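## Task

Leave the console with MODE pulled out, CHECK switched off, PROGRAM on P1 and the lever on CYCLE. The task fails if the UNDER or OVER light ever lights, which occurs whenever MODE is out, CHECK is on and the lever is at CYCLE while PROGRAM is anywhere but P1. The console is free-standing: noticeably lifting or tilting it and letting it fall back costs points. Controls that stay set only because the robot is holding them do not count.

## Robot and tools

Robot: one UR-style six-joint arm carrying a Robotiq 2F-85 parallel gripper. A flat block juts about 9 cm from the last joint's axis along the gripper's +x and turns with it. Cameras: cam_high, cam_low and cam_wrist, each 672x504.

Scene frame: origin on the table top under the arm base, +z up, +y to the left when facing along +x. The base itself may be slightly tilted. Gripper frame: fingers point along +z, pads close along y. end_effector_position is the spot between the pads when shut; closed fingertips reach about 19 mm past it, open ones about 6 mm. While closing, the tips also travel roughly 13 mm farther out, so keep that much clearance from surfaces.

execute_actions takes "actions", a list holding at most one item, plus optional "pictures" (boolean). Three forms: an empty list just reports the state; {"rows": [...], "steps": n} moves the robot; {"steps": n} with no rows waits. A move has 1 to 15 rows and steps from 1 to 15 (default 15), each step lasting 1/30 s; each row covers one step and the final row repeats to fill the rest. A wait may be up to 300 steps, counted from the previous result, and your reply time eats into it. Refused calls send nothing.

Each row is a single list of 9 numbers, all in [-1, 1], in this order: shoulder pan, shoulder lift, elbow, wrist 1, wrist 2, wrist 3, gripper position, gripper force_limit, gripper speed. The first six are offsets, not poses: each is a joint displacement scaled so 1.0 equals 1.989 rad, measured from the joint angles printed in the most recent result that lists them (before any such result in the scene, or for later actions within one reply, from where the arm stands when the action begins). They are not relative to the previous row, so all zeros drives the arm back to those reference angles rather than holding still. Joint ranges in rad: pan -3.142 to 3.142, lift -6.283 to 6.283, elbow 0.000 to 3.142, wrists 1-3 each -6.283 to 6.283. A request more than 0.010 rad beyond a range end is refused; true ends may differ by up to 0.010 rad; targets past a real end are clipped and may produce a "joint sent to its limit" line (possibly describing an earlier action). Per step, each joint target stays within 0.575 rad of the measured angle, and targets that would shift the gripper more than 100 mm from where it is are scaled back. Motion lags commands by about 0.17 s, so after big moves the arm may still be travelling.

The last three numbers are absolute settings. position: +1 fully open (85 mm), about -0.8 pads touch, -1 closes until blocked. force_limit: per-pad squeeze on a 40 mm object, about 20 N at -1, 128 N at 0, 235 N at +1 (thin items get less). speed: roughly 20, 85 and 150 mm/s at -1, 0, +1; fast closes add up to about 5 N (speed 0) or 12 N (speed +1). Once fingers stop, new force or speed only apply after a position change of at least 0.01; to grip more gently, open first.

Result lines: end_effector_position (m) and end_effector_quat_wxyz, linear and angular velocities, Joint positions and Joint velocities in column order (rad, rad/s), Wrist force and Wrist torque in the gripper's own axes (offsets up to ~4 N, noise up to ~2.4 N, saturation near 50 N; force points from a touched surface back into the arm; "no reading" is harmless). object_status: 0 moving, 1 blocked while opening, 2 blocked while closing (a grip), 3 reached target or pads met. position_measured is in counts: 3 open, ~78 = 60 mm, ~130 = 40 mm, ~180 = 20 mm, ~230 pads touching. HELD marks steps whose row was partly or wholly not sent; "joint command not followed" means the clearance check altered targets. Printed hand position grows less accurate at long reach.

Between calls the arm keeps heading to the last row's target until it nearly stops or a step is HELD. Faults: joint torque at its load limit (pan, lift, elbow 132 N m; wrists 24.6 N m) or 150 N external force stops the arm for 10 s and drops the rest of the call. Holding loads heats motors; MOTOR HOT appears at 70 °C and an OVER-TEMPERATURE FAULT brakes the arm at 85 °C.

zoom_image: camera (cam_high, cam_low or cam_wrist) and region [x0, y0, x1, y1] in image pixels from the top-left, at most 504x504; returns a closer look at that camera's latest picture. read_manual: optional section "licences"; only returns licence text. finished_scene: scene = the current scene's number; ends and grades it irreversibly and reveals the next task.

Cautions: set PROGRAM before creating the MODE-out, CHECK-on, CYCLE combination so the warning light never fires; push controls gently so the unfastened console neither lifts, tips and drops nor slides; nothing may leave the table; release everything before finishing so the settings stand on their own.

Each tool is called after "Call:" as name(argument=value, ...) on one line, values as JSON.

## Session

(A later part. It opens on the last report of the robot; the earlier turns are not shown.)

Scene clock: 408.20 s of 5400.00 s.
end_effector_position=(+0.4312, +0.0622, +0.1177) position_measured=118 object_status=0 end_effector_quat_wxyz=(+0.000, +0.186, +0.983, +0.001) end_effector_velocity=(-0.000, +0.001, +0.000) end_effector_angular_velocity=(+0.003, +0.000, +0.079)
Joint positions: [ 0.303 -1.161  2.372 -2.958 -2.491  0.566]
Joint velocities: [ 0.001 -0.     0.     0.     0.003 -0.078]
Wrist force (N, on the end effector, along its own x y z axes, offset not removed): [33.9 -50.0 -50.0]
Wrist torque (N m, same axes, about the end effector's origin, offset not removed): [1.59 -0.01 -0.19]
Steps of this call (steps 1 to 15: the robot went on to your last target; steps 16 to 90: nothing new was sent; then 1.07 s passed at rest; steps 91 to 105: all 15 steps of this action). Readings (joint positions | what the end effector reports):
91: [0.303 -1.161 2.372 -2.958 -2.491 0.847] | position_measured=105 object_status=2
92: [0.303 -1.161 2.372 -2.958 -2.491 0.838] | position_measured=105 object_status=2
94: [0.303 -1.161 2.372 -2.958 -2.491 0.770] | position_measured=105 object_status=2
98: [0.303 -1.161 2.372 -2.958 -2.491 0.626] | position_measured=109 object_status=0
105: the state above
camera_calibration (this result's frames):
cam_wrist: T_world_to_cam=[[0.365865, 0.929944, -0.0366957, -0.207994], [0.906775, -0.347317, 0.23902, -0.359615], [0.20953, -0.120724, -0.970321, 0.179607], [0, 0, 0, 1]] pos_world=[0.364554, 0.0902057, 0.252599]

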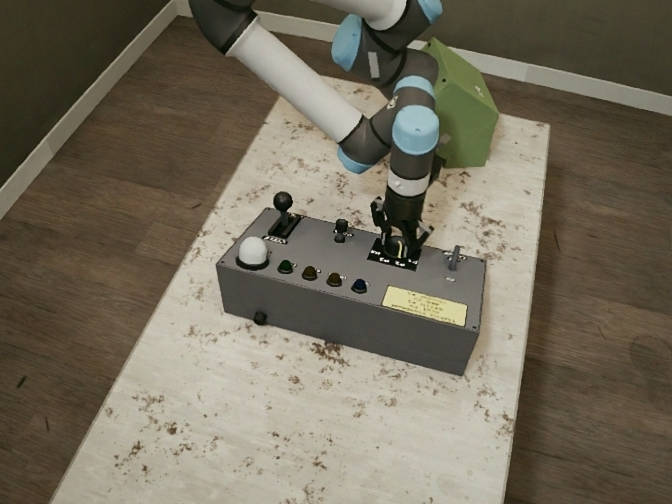

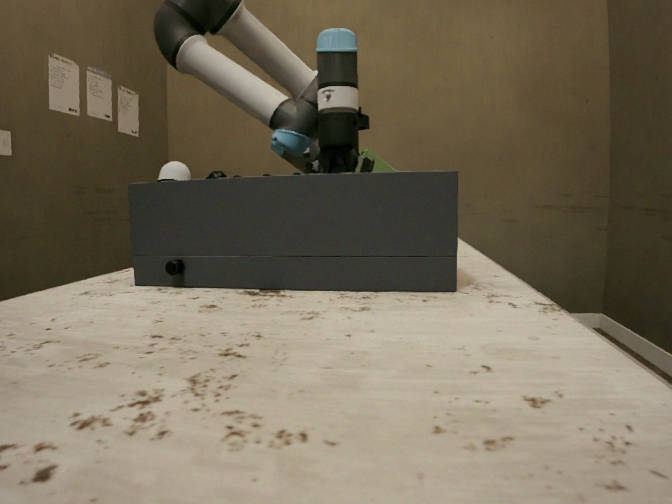

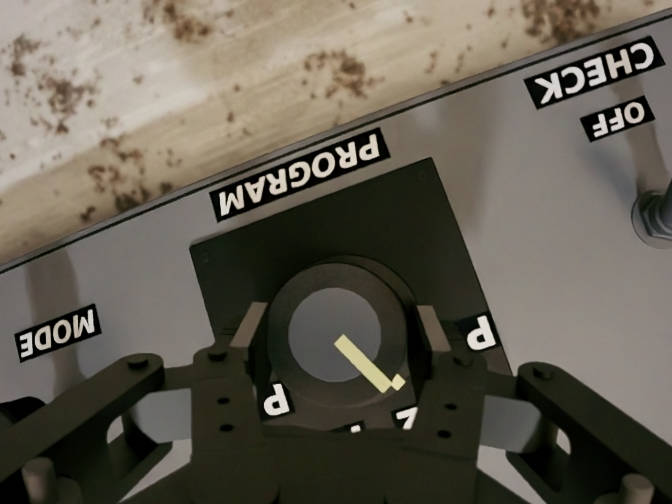

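Release before another fault, then look.

Call:
execute_actions(actions=[{"rows": [[0,0,0,0,0,0,1,-0.6,0]], "steps": 15}], pictures=false)

Call:
execute_actions(actions=[{"steps": 8}])

Scene clock: 410.87 s of 5400.00 s.
end_effector_position=(+0.4312, +0.0622, +0.1177) position_measured=26 object_status=0 end_effector_quat_wxyz=(+0.000, +0.185, +0.983, +0.001) end_effector_velocity=(-0.001, -0.000, -0.000) end_effector_angular_velocity=(-0.001, +0.001, +0.000)
Joint positions: [ 0.303 -1.161  2.372 -2.958 -2.491  0.565]
Joint velocities: [-0.    -0.     0.001  0.    -0.001  0.   ]
Wrist force (N, on the end effector, along its own x y z axes, offset not removed): [1.2 -0.1 2.7]
Wrist torque (N m, same axes, about the end effector's origin, offset not removed): [-0.16 -0.13 -0.02]
Steps of this call (steps 1 to 15: the robot went on to your last target; steps 16 to 65: nothing new was sent; steps 66 to 80: all 15 steps of this action). Readings (joint positions | what the end effector reports):
66: [0.303 -1.161 2.371 -2.958 -2.491 0.556] | position_measured=118 object_status=0
67: [0.303 -1.161 2.371 -2.958 -2.491 0.558] | position_measured=118 object_status=0
69: [0.303 -1.161 2.371 -2.959 -2.490 0.561] | position_measured=107 object_status=0
73: [0.303 -1.161 2.371 -2.959 -2.491 0.564] | position_measured=79 object_status=0
80: the state above

Scene clock: 411.13 s of 5400.00 s.
end_effector_position=(+0.4312, +0.0622, +0.1177) position_measured=3 object_status=0 end_effector_quat_wxyz=(+0.000, +0.186, +0.983, +0.001) end_effector_velocity=(-0.000, +0.001, +0.000) end_effector_angular_velocity=(+0.000, -0.000, +0.001)
Joint positions: [ 0.303 -1.161  2.372 -2.958 -2.491  0.566]
Joint velocities: [ 0.001  0.001 -0.     0.     0.     0.001]
Wrist force (N, on the end effector, along its own x y z axes, offset not removed): [1.2 -0.2 3.6]
Wrist torque (N m, same axes, about the end effector's origin, offset not removed): [-0.20 -0.12 0.20]
Steps of this call (steps 1 to 8: the robot went on to your last target). Readings (joint positions | what the end effector reports):
1: [0.303 -1.161 2.372 -2.958 -2.491 0.565] | position_measured=18 object_status=0
2: [0.303 -1.161 2.372 -2.958 -2.491 0.565] | position_measured=12 object_status=0
4: [0.303 -1.161 2.372 -2.958 -2.491 0.566] | position_measured=5 object_status=0
8: the state above
camera_calibration (this result's frames):
cam_wrist: T_world_to_cam=[[0.365892, 0.929931, -0.0367542, -0.207977], [0.906782, -0.34734, 0.23896, -0.359606], [0.20945, -0.120762, -0.970334, 0.179607], [0, 0, 0, 1]] pos_world=[0.364563, 0.0901889, 0.252566]

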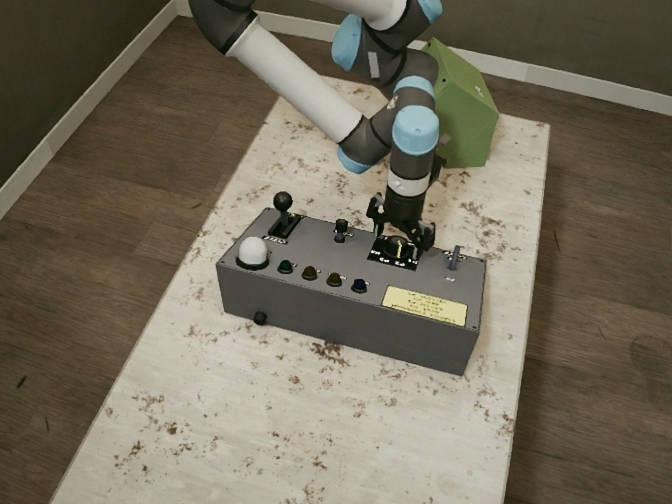

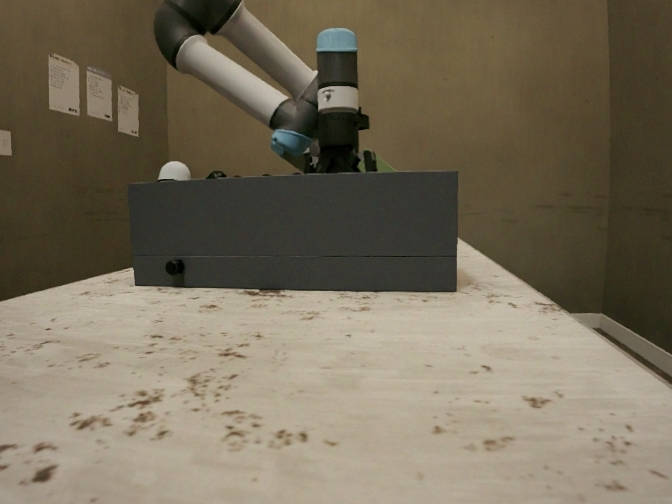

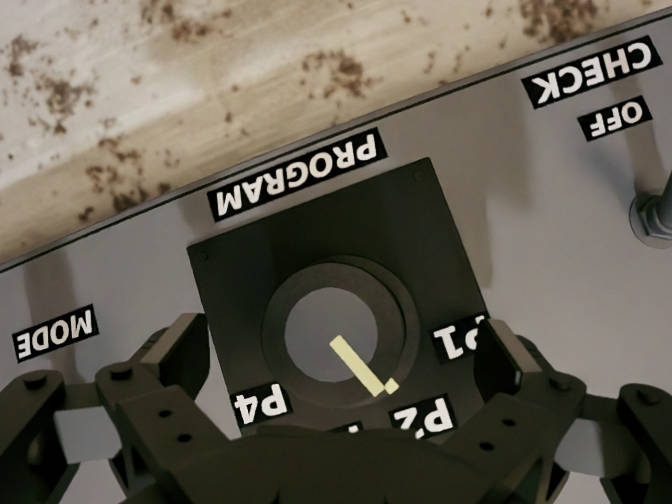

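Call:
execute_actions(actions=[{"rows": [[0,0,0,0,0,0.4,1,-0.6,0]], "steps": 15}], pictures=false)

Call:
execute_actions(actions=[{"steps": 15}], pictures=false)

Call:
execute_actions(actions=[{"rows": [[0,0,0,0,0,0,-1,-0.6,0]], "steps": 15}], pictures=false)

Call:
execute_actions(actions=[{"steps": 10}], pictures=false)

Scene clock: 417.70 s of 5400.00 s.
end_effector_position=(+0.4312, +0.0622, +0.1177) position_measured=3 object_status=3 end_effector_quat_wxyz=(-0.000, +0.524, +0.852, +0.001) end_effector_velocity=(-0.000, +0.000, +0.000) end_effector_angular_velocity=(+0.000, +0.001, -0.567)
Joint positions: [ 0.303 -1.161  2.372 -2.958 -2.491  1.295]
Joint velocities: [ 0.001  0.001  0.     0.    -0.     0.568]
Wrist force (N, on the end effector, along its own x y z axes, offset not removed): [-0.6 2.2 -2.3]
Wrist torque (N m, same axes, about the end effector's origin, offset not removed): [0.39 0.17 -0.11]
Steps of this call (steps 1 to 15: the robot went on to your last target; steps 16 to 90: nothing new was sent; then 3.07 s passed at rest; steps 91 to 105: all 15 steps of this action). Readings (joint positions | what the end effector reports):
91: [0.303 -1.161 2.372 -2.958 -2.491 0.566] | position_measured=3 object_status=3
92: [0.303 -1.161 2.372 -2.958 -2.491 0.575] | position_measured=3 object_status=3
94: [0.303 -1.161 2.372 -2.958 -2.491 0.644] | position_measured=3 object_status=3
98: [0.303 -1.161 2.372 -2.958 -2.491 0.917] | position_measured=3 object_status=3
105: the state above

Scene clock: 418.20 s of 5400.00 s.
end_effector_position=(+0.4312, +0.0622, +0.1177) position_measured=3 object_status=3 end_effector_quat_wxyz=(-0.000, +0.551, +0.834, +0.001) end_effector_velocity=(+0.000, +0.000, +0.000) end_effector_angular_velocity=(+0.000, -0.000, -0.008)
Joint positions: [ 0.303 -1.161  2.372 -2.958 -2.491  1.36 ]
Joint velocities: [ 0.     0.    -0.    -0.     0.     0.007]
Wrist force (N, on the end effector, along its own x y z axes, offset not removed): [-1.4 1.3 -1.4]
Wrist torque (N m, same axes, about the end effector's origin, offset not removed): [0.15 0.22 0.07]
Steps of this call (steps 1 to 15: the robot went on to your last target). Readings (joint positions | what the end effector reports):
1: [0.303 -1.161 2.372 -2.958 -2.491 1.311] | position_measured=3 object_status=3
2: [0.303 -1.161 2.372 -2.958 -2.491 1.324] | position_measured=3 object_status=3
4: [0.303 -1.161 2.372 -2.958 -2.491 1.340] | position_measured=3 object_status=3
8: [0.303 -1.161 2.372 -2.958 -2.491 1.354] | position_measured=3 object_status=3
15: the state above

Scene clock: 418.70 s of 5400.00 s.
end_effector_position=(+0.4312, +0.0622, +0.1177) position_measured=95 object_status=0 end_effector_quat_wxyz=(-0.000, +0.551, +0.834, +0.001) end_effector_velocity=(+0.000, -0.000, +0.000) end_effector_angular_velocity=(+0.000, -0.001, +0.000)
Joint positions: [ 0.303 -1.161  2.372 -2.958 -2.491  1.36 ]
Joint velocities: [ 0.    -0.001 -0.     0.    -0.    -0.001]
Wrist force (N, on the end effector, along its own x y z axes, offset not removed): [3.5 0.9 -32.2]
Wrist torque (N m, same axes, about the end effector's origin, offset not removed): [-0.16 -0.16 0.04]
Steps of this call (steps 1 to 15: all 15 steps of this action). Readings (joint positions | what the end effector reports):
1: [0.303 -1.161 2.372 -2.958 -2.491 1.360] | position_measured=3 object_status=0
2: [0.303 -1.161 2.372 -2.958 -2.491 1.360] | position_measured=4 object_status=0
4: [0.303 -1.161 2.372 -2.958 -2.491 1.360] | position_measured=14 object_status=0
8: [0.303 -1.161 2.372 -2.958 -2.491 1.360] | position_measured=43 object_status=0
15: the state above

Scene clock: 419.03 s of 5400.00 s.
end_effector_position=(+0.4312, +0.0622, +0.1178) position_measured=99 object_status=2 end_effector_quat_wxyz=(-0.000, +0.551, +0.834, +0.001) end_effector_velocity=(-0.000, -0.000, -0.000) end_effector_angular_velocity=(-0.001, +0.001, -0.001)
Joint positions: [ 0.303 -1.161  2.372 -2.958 -2.491  1.36 ]
Joint velocities: [-0.001  0.     0.     0.    -0.001  0.001]
Wrist force (N, on the end effector, along its own x y z axes, offset not removed): [3.5 -1.7 -40.6]
Wrist torque (N m, same axes, about the end effector's origin, offset not removed): [-0.40 -0.05 0.16]
Steps of this call (steps 1 to 10: the robot went on to your last target). Readings (joint positions | what the end effector reports):
1: [0.303 -1.161 2.372 -2.958 -2.491 1.360] | position_measured=99 object_status=0
2: [0.303 -1.161 2.372 -2.958 -2.491 1.360] | position_measured=99 object_status=0
4: [0.303 -1.161 2.372 -2.958 -2.491 1.360] | position_measured=99 object_status=0
8: [0.303 -1.161 2.372 -2.958 -2.491 1.360] | position_measured=99 object_status=2
10: the state above

Well centred. Rotate.

Call:
execute_actions(actions=[{"rows": [[0,0,0,0,0,-0.2,-1,-0.6,0]], "steps": 15}], pictures=false)

Call:
execute_actions(actions=[{"rows": [[0,0,0,0,0,-0.2,-1,-0.6,0]], "steps": 15}], pictures=false)

Call:
execute_actions(actions=[{"rows": [[0,0,0,0,0,0,1,-0.6,0]], "steps": 15}], pictures=false)

Call:
execute_actions(actions=[{"steps": 10}])

Scene clock: 423.10 s of 5400.00 s.
end_effector_position=(+0.4312, +0.0622, +0.1177) position_measured=101 object_status=2 end_effector_quat_wxyz=(+0.000, +0.383, +0.924, +0.001) end_effector_velocity=(-0.000, +0.000, +0.000) end_effector_angular_velocity=(-0.000, -0.000, +0.130)
Joint positions: [ 0.303 -1.161  2.372 -2.958 -2.491  0.978]
Joint velocities: [ 0.     0.     0.     0.    -0.    -0.129]
Wrist force (N, on the end effector, along its own x y z axes, offset not removed): [9.3 -2.7 -15.8]
Wrist torque (N m, same axes, about the end effector's origin, offset not removed): [-0.38 -0.08 0.11]
Steps of this call (steps 1 to 15: the robot went on to your last target; steps 16 to 90: nothing new was sent; then 0.57 s passed at rest; steps 91 to 105: all 15 steps of this action). Readings (joint positions | what the end effector reports):
91: [0.303 -1.161 2.372 -2.958 -2.491 1.359] | position_measured=99 object_status=2
92: [0.303 -1.161 2.372 -2.958 -2.491 1.350] | position_measured=99 object_status=2
94: [0.303 -1.161 2.372 -2.958 -2.491 1.281] | position_measured=99 object_status=2
98: [0.303 -1.161 2.372 -2.958 -2.491 1.077] | position_measured=100 object_status=2
105: the state above

Scene clock: 423.60 s of 5400.00 s.
end_effector_position=(+0.4310, +0.0621, +0.1178) position_measured=118 object_status=0 end_effector_quat_wxyz=(+0.000, +0.199, +0.980, +0.001) end_effector_velocity=(+0.000, +0.001, +0.000) end_effector_angular_velocity=(+0.004, -0.001, +0.123)
Joint positions: [ 0.303 -1.162  2.372 -2.958 -2.492  0.594]
Joint velocities: [ 0.001 -0.    -0.    -0.     0.003 -0.123]
Wrist force (N, on the end effector, along its own x y z axes, offset not removed): [27.7 -50.0 -50.0]
Wrist torque (N m, same axes, about the end effector's origin, offset not removed): [1.59 0.45 -0.29]
Steps of this call (steps 1 to 15: all 15 steps of this action). Readings (joint positions | what the end effector reports):
1: [0.303 -1.161 2.372 -2.958 -2.491 0.973] | position_measured=101 object_status=2
2: [0.303 -1.161 2.372 -2.958 -2.491 0.961] | position_measured=101 object_status=2
4: [0.303 -1.161 2.372 -2.958 -2.491 0.888] | position_measured=101 object_status=2
8: [0.303 -1.161 2.372 -2.958 -2.492 0.688] | position_measured=110 object_status=0
15: the state above

Scene clock: 424.10 s of 5400.00 s.
end_effector_position=(+0.4312, +0.0621, +0.1177) position_measured=25 object_status=0 end_effector_quat_wxyz=(+0.000, +0.199, +0.980, +0.001) end_effector_velocity=(-0.000, -0.000, +0.000) end_effector_angular_velocity=(-0.000, -0.001, -0.000)
Joint positions: [ 0.303 -1.161  2.372 -2.958 -2.492  0.594]
Joint velocities: [ 0.    -0.     0.    -0.    -0.001  0.   ]
Wrist force (N, on the end effector, along its own x y z axes, offset not removed): [1.7 1.2 4.0]
Wrist torque (N m, same axes, about the end effector's origin, offset not removed): [0.04 -0.24 0.01]
Steps of this call (steps 1 to 15: all 15 steps of this action). Readings (joint positions | what the end effector reports):
1: [0.303 -1.162 2.372 -2.958 -2.492 0.591] | position_measured=118 object_status=0
2: [0.303 -1.162 2.372 -2.958 -2.492 0.591] | position_measured=118 object_status=0
4: [0.303 -1.161 2.372 -2.958 -2.491 0.592] | position_measured=107 object_status=0
8: [0.303 -1.161 2.372 -2.958 -2.491 0.593] | position_measured=78 object_status=0
15: the state above

Scene clock: 424.43 s of 5400.00 s.
end_effector_position=(+0.4311, +0.0621, +0.1177) position_measured=3 object_status=0 end_effector_quat_wxyz=(+0.000, +0.199, +0.980, +0.001) end_effector_velocity=(+0.000, -0.000, -0.000) end_effector_angular_velocity=(+0.000, +0.000, +0.000)
Joint positions: [ 0.303 -1.162  2.372 -2.958 -2.492  0.594]
Joint velocities: [-0. -0. -0.  0.  0. -0.]
Wrist force (N, on the end effector, along its own x y z axes, offset not removed): [3.3 0.5 3.3]
Wrist torque (N m, same axes, about the end effector's origin, offset not removed): [0.06 -0.52 0.27]
Steps of this call (steps 1 to 10: the robot went on to your last target). Readings (joint positions | what the end effector reports):
1: [0.303 -1.161 2.372 -2.958 -2.492 0.594] | position_measured=18 object_status=0
2: [0.303 -1.161 2.372 -2.958 -2.492 0.594] | position_measured=11 object_status=0
4: [0.303 -1.161 2.372 -2.958 -2.492 0.594] | position_measured=5 object_status=0
8: [0.303 -1.162 2.372 -2.958 -2.492 0.594] | position_measured=3 object_status=0
10: the state above
camera_calibration (this result's frames):
cam_wrist: T_world_to_cam=[[0.392071, 0.919184, -0.0371634, -0.218373], [0.896598, -0.372772, 0.239069, -0.353585], [0.205895, -0.127053, -0.970291, 0.181569], [0, 0, 0, 1]] pos_world=[0.365258, 0.0919875, 0.25259]

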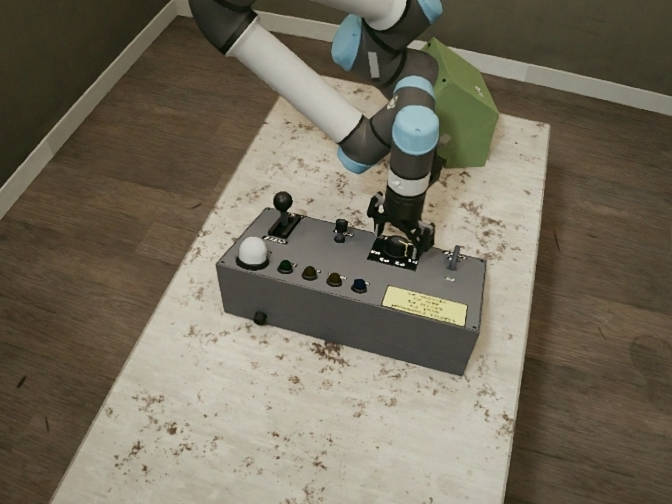

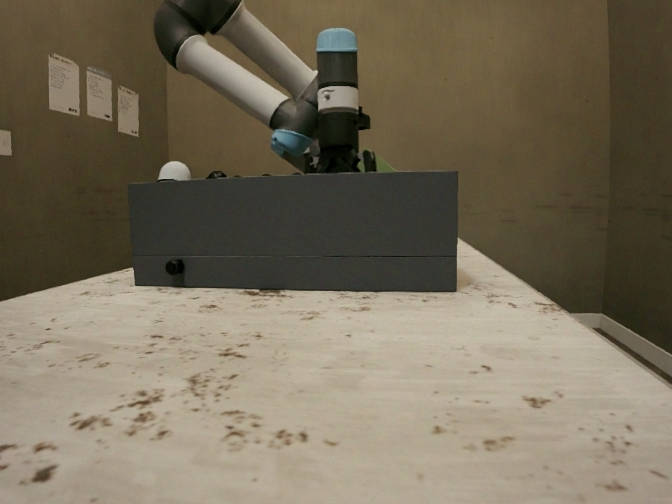

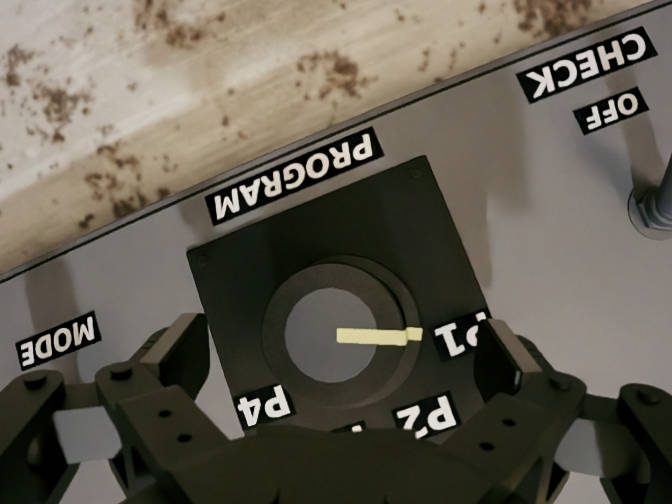

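Call:
execute_actions(actions=[{"rows": [[-0.0387,-0.2122,0.041,0.1218,0.0102,0,1,-0.6,0]], "steps": 15}], pictures=false)

Call:
execute_actions(actions=[{"steps": 20}])

Scene clock: 437.43 s of 5400.00 s.
end_effector_position=(+0.4211, -0.0481, +0.1660) position_measured=3 object_status=3 end_effector_quat_wxyz=(-0.001, +0.256, +0.967, +0.002) end_effector_velocity=(-0.003, -0.039, +0.021) end_effector_angular_velocity=(+0.002, -0.022, -0.058)
Joint positions: [ 0.228 -1.566  2.451 -2.724 -2.472  0.594]
Joint velocities: [-0.02  -0.151  0.02   0.071  0.005 -0.002]
Wrist force (N, on the end effector, along its own x y z axes, offset not removed): [1.6 -0.1 2.3]
Wrist torque (N m, same axes, about the end effector's origin, offset not removed): [-0.10 -0.17 0.08]
Steps of this call (steps 1 to 15: the robot went on to your last target; steps 16 to 90: nothing new was sent; then 9.50 s passed at rest; steps 91 to 105: all 15 steps of this action). Readings (joint positions | what the end effector reports):
91: [0.302 -1.162 2.373 -2.957 -2.492 0.594] | position_measured=3 object_status=3
92: [0.295 -1.171 2.380 -2.948 -2.489 0.594] | position_measured=3 object_status=3
94: [0.273 -1.240 2.404 -2.889 -2.483 0.594] | position_measured=3 object_status=3
98: [0.243 -1.450 2.436 -2.778 -2.477 0.594] | position_measured=3 object_status=3
105: the state above

Scene clock: 438.10 s of 5400.00 s.
end_effector_position=(+0.4206, -0.0526, +0.1685) position_measured=3 object_status=3 end_effector_quat_wxyz=(+0.000, +0.260, +0.966, +0.002) end_effector_velocity=(+0.000, -0.000, +0.000) end_effector_angular_velocity=(+0.001, -0.001, -0.001)
Joint positions: [ 0.226 -1.583  2.454 -2.716 -2.472  0.594]
Joint velocities: [ 0.    -0.001 -0.     0.     0.     0.   ]
Wrist force (N, on the end effector, along its own x y z axes, offset not removed): [3.1 1.4 -0.4]
Wrist torque (N m, same axes, about the end effector's origin, offset not removed): [0.16 -0.55 0.18]
Steps of this call (steps 1 to 20: the robot went on to your last target). Readings (joint positions | what the end effector reports):
1: [0.228 -1.570 2.452 -2.722 -2.472 0.594] | position_measured=3 object_status=3
2: [0.227 -1.574 2.452 -2.720 -2.472 0.594] | position_measured=3 object_status=3
4: [0.227 -1.578 2.453 -2.718 -2.472 0.594] | position_measured=3 object_status=3
8: [0.226 -1.582 2.453 -2.716 -2.472 0.594] | position_measured=3 object_status=3
20: the state above
camera_calibration (this result's frames):
cam_wrist: T_world_to_cam=[[0.502373, 0.863974, -0.0342001, -0.156837], [0.843738, -0.481193, 0.237821, -0.382371], [0.189015, -0.148331, -0.970707, 0.224436], [0, 0, 0, 1]] pos_world=[0.35899, -0.0152004, 0.303434]

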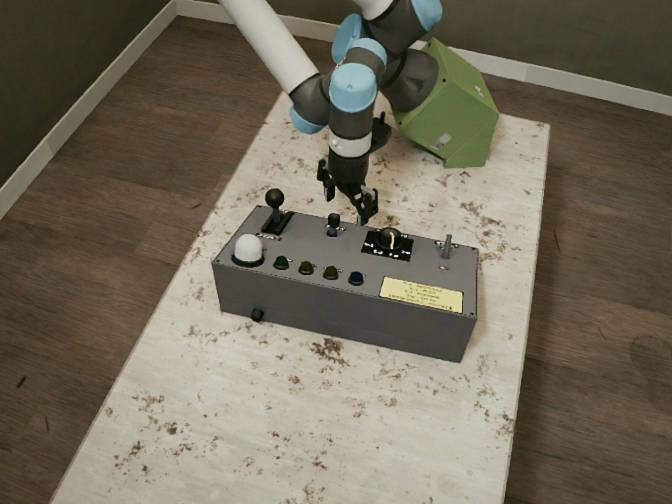

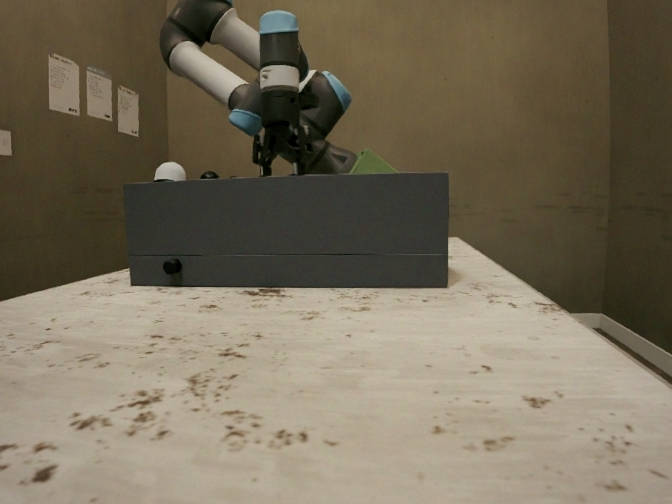

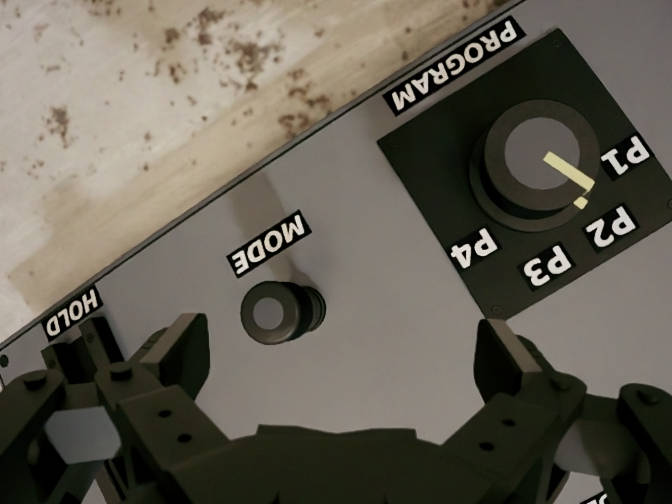

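Call:
execute_actions(actions=[{"rows": [[-0.069,0.0308,0.0416,-0.1513,0.024,0,1,-0.6,0]], "steps": 15}], pictures=false)

Call:
execute_actions(actions=[{"steps": 15}])

Scene clock: 451.33 s of 5400.00 s.
end_effector_position=(+0.4075, -0.0681, +0.1244) position_measured=3 object_status=3 end_effector_quat_wxyz=(-0.001, +0.353, +0.936, +0.002) end_effector_velocity=(+0.001, -0.007, -0.007) end_effector_angular_velocity=(-0.005, -0.016, -0.059)
Joint positions: [ 0.092 -1.524  2.534 -3.007 -2.425  0.594]
Joint velocities: [-0.028  0.012  0.016 -0.083  0.009  0.   ]
Wrist force (N, on the end effector, along its own x y z axes, offset not removed): [0.6 -0.7 0.4]
Wrist torque (N m, same axes, about the end effector's origin, offset not removed): [-0.01 0.04 0.02]
Steps of this call (steps 1 to 15: the robot went on to your last target; steps 16 to 90: nothing new was sent; then 9.73 s passed at rest; steps 91 to 105: all 15 steps of this action). Readings (joint positions | what the end effector reports):
91: [0.225 -1.583 2.454 -2.716 -2.471 0.594] | position_measured=3 object_status=3
92: [0.216 -1.576 2.462 -2.725 -2.464 0.594] | position_measured=3 object_status=3
94: [0.170 -1.554 2.492 -2.794 -2.448 0.594] | position_measured=3 object_status=3
98: [0.114 -1.532 2.522 -2.944 -2.431 0.594] | position_measured=3 object_status=3
105: the state above

Scene clock: 451.83 s of 5400.00 s.
end_effector_position=(+0.4076, -0.0689, +0.1236) position_measured=3 object_status=3 end_effector_quat_wxyz=(+0.000, +0.356, +0.935, +0.002) end_effector_velocity=(+0.000, -0.000, -0.000) end_effector_angular_velocity=(+0.000, -0.000, -0.002)
Joint positions: [ 0.089 -1.522  2.536 -3.016 -2.424  0.594]
Joint velocities: [-0.    -0.     0.    -0.001  0.     0.   ]
Wrist force (N, on the end effector, along its own x y z axes, offset not removed): [2.7 1.1 1.7]
Wrist torque (N m, same axes, about the end effector's origin, offset not removed): [0.05 -0.39 0.15]
Steps of this call (steps 1 to 15: the robot went on to your last target). Readings (joint positions | what the end effector reports):
1: [0.091 -1.523 2.535 -3.009 -2.425 0.594] | position_measured=3 object_status=3
2: [0.091 -1.523 2.535 -3.011 -2.424 0.594] | position_measured=3 object_status=3
4: [0.090 -1.523 2.536 -3.014 -2.424 0.594] | position_measured=3 object_status=3
8: [0.089 -1.522 2.536 -3.016 -2.424 0.594] | position_measured=3 object_status=3
15: the state above
The arm was judged still, so your last target was given up. Only a new action makes it travel on or press farther. Fingers that are still opening or closing keep moving.
camera_calibration (this result's frames):
cam_wrist: T_world_to_cam=[[0.666062, 0.745132, -0.0337617, -0.212629], [0.729502, -0.641318, 0.237776, -0.332982], [0.155522, -0.183003, -0.970733, 0.192166], [0, 0, 0, 1]] pos_world=[0.35465, -0.019944, 0.258538]

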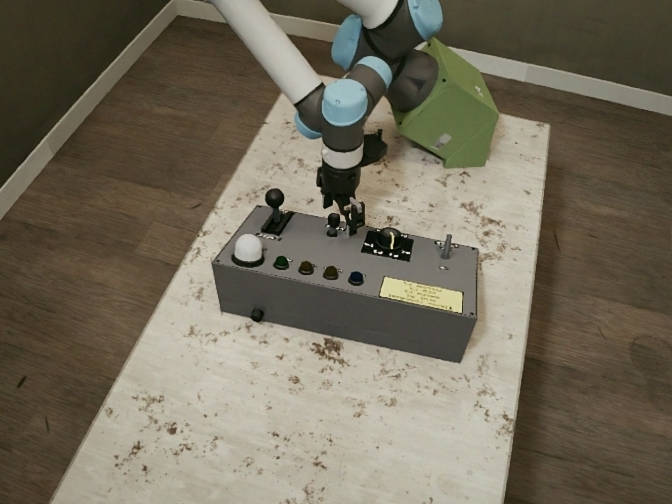

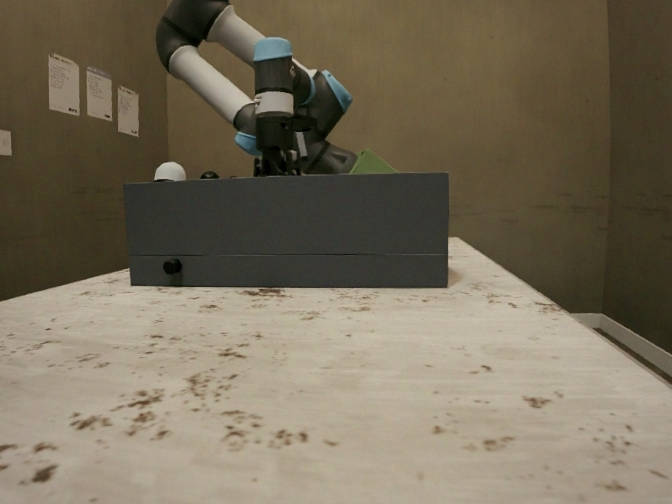

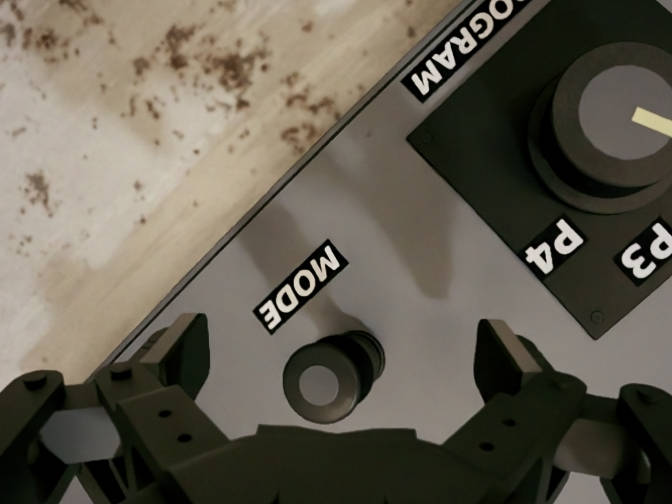

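Call:
execute_actions(actions=[{"rows": [[0,0,0,0,0,0,-1,-0.4,0]], "steps": 15}], pictures=false)

Call:
execute_actions(actions=[{"steps": 15}], pictures=false)

Scene clock: 455.57 s of 5400.00 s.
end_effector_position=(+0.4076, -0.0689, +0.1236) position_measured=96 object_status=0 end_effector_quat_wxyz=(+0.000, +0.356, +0.934, +0.002) end_effector_velocity=(-0.000, +0.000, +0.000) end_effector_angular_velocity=(+0.000, -0.000, +0.000)
Joint positions: [ 0.089 -1.522  2.536 -3.017 -2.424  0.594]
Joint velocities: [ 0.  0.  0. -0.  0.  0.]
Wrist force (N, on the end effector, along its own x y z axes, offset not removed): [0.0 2.2 -1.3]
Wrist torque (N m, same axes, about the end effector's origin, offset not removed): [0.35 0.22 0.15]
Steps of this call (steps 1 to 90: nothing new was sent; then 0.23 s passed at rest; steps 91 to 105: all 15 steps of this action). Readings (joint positions | what the end effector reports):
91: [0.089 -1.522 2.536 -3.017 -2.424 0.594] | position_measured=3 object_status=0
92: [0.089 -1.522 2.536 -3.017 -2.424 0.594] | position_measured=4 object_status=0
94: [0.089 -1.522 2.536 -3.017 -2.424 0.594] | position_measured=14 object_status=0
98: [0.089 -1.522 2.536 -3.017 -2.424 0.594] | position_measured=43 object_status=0
105: the state above

Scene clock: 456.07 s of 5400.00 s.
end_effector_position=(+0.4074, -0.0690, +0.1235) position_measured=168 object_status=0 end_effector_quat_wxyz=(+0.000, +0.356, +0.935, +0.002) end_effector_velocity=(+0.001, +0.000, +0.000) end_effector_angular_velocity=(+0.002, -0.001, -0.001)
Joint positions: [ 0.089 -1.522  2.537 -3.016 -2.424  0.594]
Joint velocities: [-0.     0.    -0.001 -0.     0.002  0.   ]
Wrist force (N, on the end effector, along its own x y z axes, offset not removed): [-3.7 -50.0 -20.9]
Wrist torque (N m, same axes, about the end effector's origin, offset not removed): [1.59 0.05 0.60]
Steps of this call (steps 1 to 15: the robot went on to your last target). Readings (joint positions | what the end effector reports):
1: [0.089 -1.522 2.536 -3.017 -2.424 0.594] | position_measured=103 object_status=0
2: [0.089 -1.522 2.536 -3.017 -2.424 0.594] | position_measured=111 object_status=0
4: [0.089 -1.522 2.536 -3.016 -2.424 0.594] | position_measured=126 object_status=0
8: [0.089 -1.522 2.537 -3.016 -2.425 0.594] | position_measured=155 object_status=0
15: the state above
The arm was judged still, so your last target was given up. Only a new action makes it travel on or press farther. Fingers that are still opening or closing keep moving.

Call:
execute_actions(actions=[{"rows": [[0.0302,-0.0362,-0.0102,0.079,-0.0116,0,-1,-0.4,0]], "steps": 15}])

Scene clock: 463.27 s of 5400.00 s.
end_effector_position=(+0.4076, -0.0689, +0.1481) position_measured=169 object_status=2 end_effector_quat_wxyz=(+0.000, +0.317, +0.948, +0.003) end_effector_velocity=(-0.001, -0.000, +0.005) end_effector_angular_velocity=(-0.000, +0.002, +0.020)
Joint positions: [ 0.147 -1.593  2.517 -2.863 -2.446  0.594]
Joint velocities: [ 0.011 -0.014 -0.004  0.034 -0.004 -0.001]
Wrist force (N, on the end effector, along its own x y z axes, offset not removed): [-0.8 -23.5 21.4]
Wrist torque (N m, same axes, about the end effector's origin, offset not removed): [-0.72 0.33 0.29]
Steps of this call (steps 1 to 90: nothing new was sent; then 3.70 s passed at rest; steps 91 to 105: all 15 steps of this action). Readings (joint positions | what the end effector reports):
91: [0.090 -1.523 2.536 -3.016 -2.424 0.594] | position_measured=168 object_status=2
92: [0.097 -1.531 2.533 -3.007 -2.427 0.594] | position_measured=168 object_status=2
94: [0.118 -1.556 2.526 -2.956 -2.435 0.594] | position_measured=169 object_status=2
98: [0.139 -1.582 2.519 -2.889 -2.443 0.594] | position_measured=169 object_status=2
105: the state above
camera_calibration (this result's frames):
cam_wrist: T_world_to_cam=[[0.602076, 0.797744, -0.0333081, -0.182213], [0.779975, -0.578721, 0.23816, -0.355135], [0.170715, -0.16937, -0.970655, 0.210713], [0, 0, 0, 1]] pos_world=[0.35073, -0.0244765, 0.28304]

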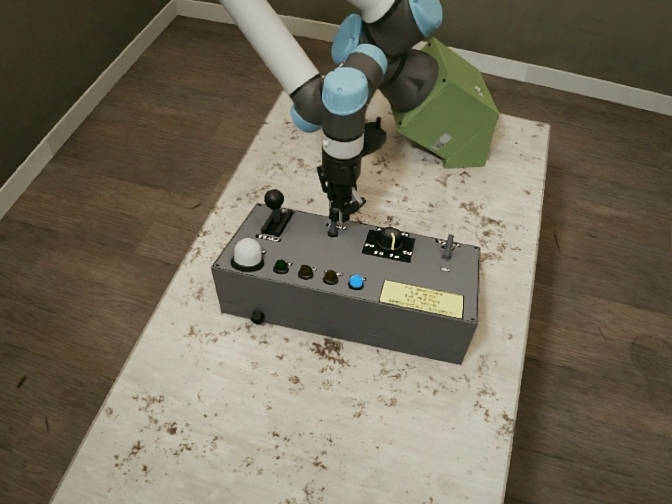

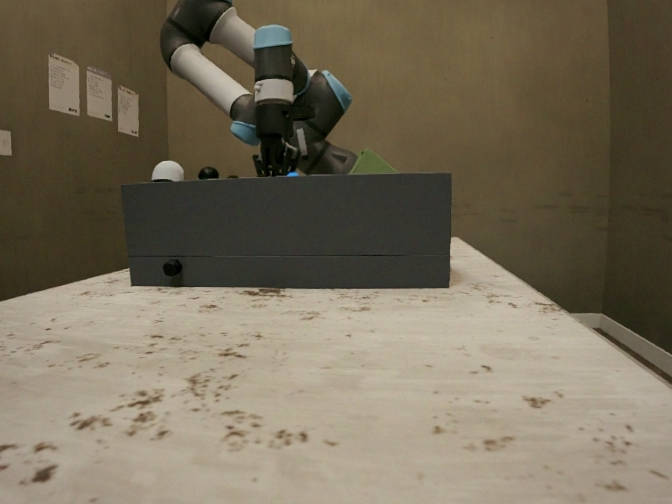

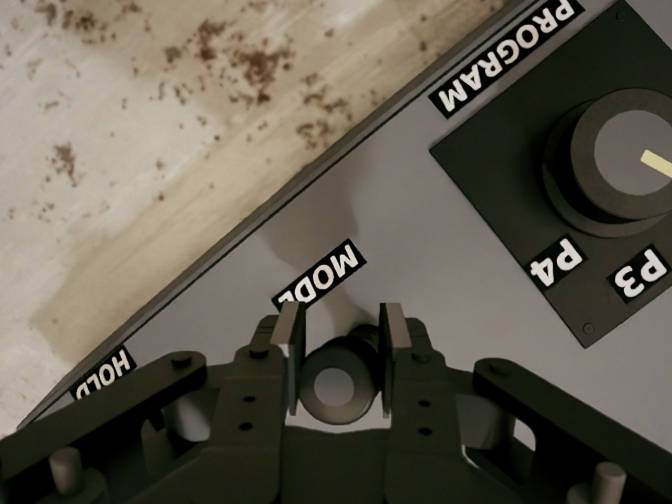

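Call:
execute_actions(actions=[{"rows": [[-0.006,0.0072,0.002,-0.0158,0.0023,0,-1,-0.4,0]], "steps": 12}], pictures=false)

Call:
execute_actions(actions=[{"rows": [[0,0,0,0,0,0,1,-0.4,0]], "steps": 15}], pictures=false)

Scene clock: 467.47 s of 5400.00 s.
end_effector_position=(+0.4078, -0.0687, +0.1434) position_measured=170 object_status=2 end_effector_quat_wxyz=(+0.000, +0.325, +0.946, +0.003) end_effector_velocity=(+0.000, -0.000, -0.002) end_effector_angular_velocity=(+0.000, -0.000, -0.009)
Joint positions: [ 0.136 -1.579  2.52  -2.893 -2.442  0.594]
Joint velocities: [-0.006  0.007  0.002 -0.015  0.002  0.   ]
Wrist force (N, on the end effector, along its own x y z axes, offset not removed): [16.5 -35.5 6.5]
Wrist torque (N m, same axes, about the end effector's origin, offset not removed): [-0.69 -0.07 0.09]
Steps of this call (steps 1 to 15: the robot went on to your last target; steps 16 to 90: nothing new was sent; then 0.80 s passed at rest; steps 91 to 102: all 12 steps of this action). Readings (joint positions | what the end effector reports):
91: [0.148 -1.594 2.516 -2.860 -2.447 0.594] | position_measured=170 object_status=2
92: [0.146 -1.591 2.517 -2.865 -2.446 0.594] | position_measured=170 object_status=2
94: [0.142 -1.586 2.519 -2.877 -2.445 0.594] | position_measured=170 object_status=2
98: [0.138 -1.581 2.520 -2.889 -2.443 0.594] | position_measured=170 object_status=2
102: the state above

Scene clock: 467.97 s of 5400.00 s.
end_effector_position=(+0.4078, -0.0687, +0.1433) position_measured=77 object_status=0 end_effector_quat_wxyz=(+0.000, +0.325, +0.946, +0.003) end_effector_velocity=(-0.000, -0.001, -0.000) end_effector_angular_velocity=(-0.002, +0.001, -0.002)
Joint positions: [ 0.136 -1.579  2.52  -2.893 -2.442  0.594]
Joint velocities: [-0.    -0.001 -0.     0.001 -0.002  0.002]
Wrist force (N, on the end effector, along its own x y z axes, offset not removed): [0.9 -0.5 0.7]
Wrist torque (N m, same axes, about the end effector's origin, offset not removed): [-0.10 -0.13 0.04]
Steps of this call (steps 1 to 15: all 15 steps of this action). Readings (joint positions | what the end effector reports):
1: [0.136 -1.579 2.520 -2.893 -2.442 0.594] | position_measured=170 object_status=0
2: [0.136 -1.579 2.520 -2.893 -2.442 0.594] | position_measured=169 object_status=0
4: [0.136 -1.579 2.520 -2.893 -2.442 0.594] | position_measured=158 object_status=0
8: [0.136 -1.579 2.520 -2.893 -2.442 0.594] | position_measured=130 object_status=0
15: the state above

Call:
execute_actions(actions=[{"rows": [[-0.0875,-0.2782,0.0095,0.1829,0.0393,0,-1,-0.4,0]], "steps": 15}], pictures=false)

Call:
execute_actions(actions=[{"steps": 25}])

Scene clock: 490.73 s of 5400.00 s.
end_effector_position=(+0.3941, -0.1109, +0.1526) position_measured=231 object_status=3 end_effector_quat_wxyz=(-0.020, +0.358, +0.934, +0.007) end_effector_velocity=(+0.000, +0.000, +0.000) end_effector_angular_velocity=(+0.000, -0.000, +0.000)
Joint positions: [ 0.055 -1.762  2.529 -2.747 -2.391  0.594]
Joint velocities: [ 0. -0. -0.  0.  0. -0.]
Wrist force (N, on the end effector, along its own x y z axes, offset not removed): [2.1 -1.2 1.7]
Wrist torque (N m, same axes, about the end effector's origin, offset not removed): [-0.23 -0.26 0.10]
FORCE FAULT: contact force on the arm reached its limit, and the arm stopped for 10 seconds. The contact can be on any part of the arm, not only on its tool. The arm's remaining commands of this call were not run. The arm holds still and accepts commands again. Move the arm away from the contact; if what it grips holds it there, let go first. Pushing or pulling that hard again can fault the arm again.
The stop began at step 97 of this call (marked STOPPED below). From that step on the arm followed nothing that you had sent. 9 steps, steps kept back included, did not run and will not run. Nothing is kept back now, and the robot has no last target.
Steps of this call (steps 1 to 15: the robot went on to your last target; steps 16 to 90: nothing new was sent; then 9.53 s passed at rest; steps 91 to 96: the first 6 steps of this action; steps 97 to 397: the stop). Readings (joint positions | what the end effector reports):
91: [0.136 -1.580 2.521 -2.892 -2.441 0.594] | position_measured=3 object_status=0
92: [0.127 -1.589 2.522 -2.883 -2.435 0.594] | position_measured=4 object_status=0
94: [0.085 -1.658 2.527 -2.817 -2.415 0.594] | position_measured=14 object_status=0
97: [0.055 -1.771 2.530 -2.748 -2.391 0.594] | position_measured=33 object_status=0 STOPPED
98: [0.055 -1.769 2.530 -2.748 -2.390 0.594] | position_measured=42 object_status=0
397: the state above

Scene clock: 490.77 s of 5400.00 s.
end_effector_position=(+0.3941, -0.1109, +0.1526) position_measured=231 object_status=3 end_effector_quat_wxyz=(-0.020, +0.358, +0.934, +0.007) end_effector_velocity=(-0.000, -0.000, -0.000) end_effector_angular_velocity=(-0.000, +0.001, -0.001)
Joint positions: [ 0.055 -1.762  2.529 -2.747 -2.391  0.594]
Joint velocities: [-0.001  0.     0.    -0.    -0.     0.001]
Wrist force (N, on the end effector, along its own x y z axes, offset not removed): [-2.4 0.6 0.5]
Wrist torque (N m, same axes, about the end effector's origin, offset not removed): [0.05 0.54 0.02]
A stop began in an earlier call of the same reply, so what this call sent did not run. Send another action.
Steps of this call (step 1: nothing new was sent). Readings (joint positions | what the end effector reports):
1: the state above
camera_calibration (this result's frames):
cam_wrist: T_world_to_cam=[[0.667726, 0.743365, -0.0393788, -0.171398], [0.734566, -0.649402, 0.196697, -0.353562], [0.120645, -0.160266, -0.979673, 0.232368], [0, 0, 0, 1]] pos_world=[0.346127, -0.0649522, 0.29044]

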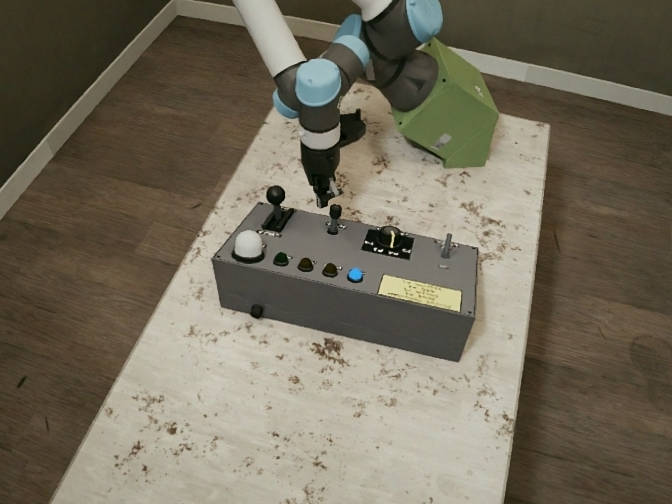

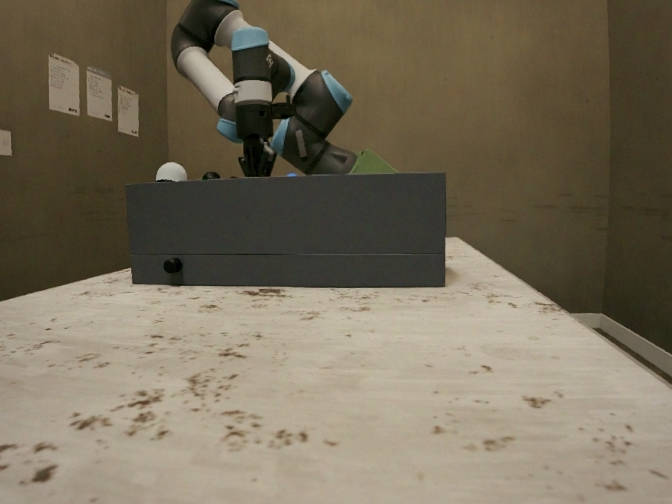

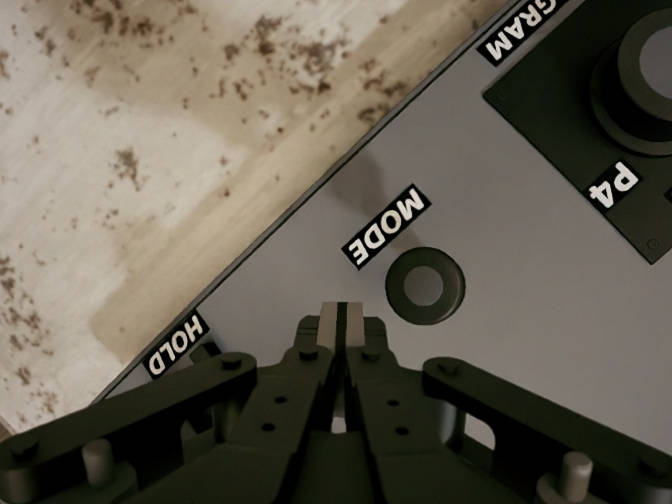

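Call:
execute_actions(actions=[{"rows": [[0.06,-0.08,-0.02,0.16,-0.02,0,-1,-0.4,0]], "steps": 15}], pictures=false)

Scene clock: 494.40 s of 5400.00 s.
end_effector_position=(+0.3815, -0.1180, +0.2038) position_measured=231 object_status=3 end_effector_quat_wxyz=(-0.017, +0.283, +0.959, +0.010) end_effector_velocity=(-0.009, -0.001, +0.010) end_effector_angular_velocity=(+0.001, +0.011, +0.051)
Joint positions: [ 0.172 -1.917  2.49  -2.44  -2.43   0.594]
Joint velocities: [ 0.024 -0.036 -0.007  0.09  -0.007  0.   ]
Wrist force (N, on the end effector, along its own x y z axes, offset not removed): [1.8 -0.6 1.8]
Wrist torque (N m, same axes, about the end effector's origin, offset not removed): [-0.22 -0.13 0.05]
Steps of this call (steps 1 to 90: nothing new was sent; then 0.13 s passed at rest; steps 91 to 105: all 15 steps of this action). Readings (joint positions | what the end effector reports):
91: [0.056 -1.762 2.529 -2.747 -2.392 0.594] | position_measured=231 object_status=3
92: [0.065 -1.771 2.523 -2.738 -2.397 0.594] | position_measured=231 object_status=3
94: [0.106 -1.823 2.509 -2.669 -2.411 0.594] | position_measured=231 object_status=3
98: [0.153 -1.890 2.496 -2.509 -2.425 0.594] | position_measured=231 object_status=3
105: the state above


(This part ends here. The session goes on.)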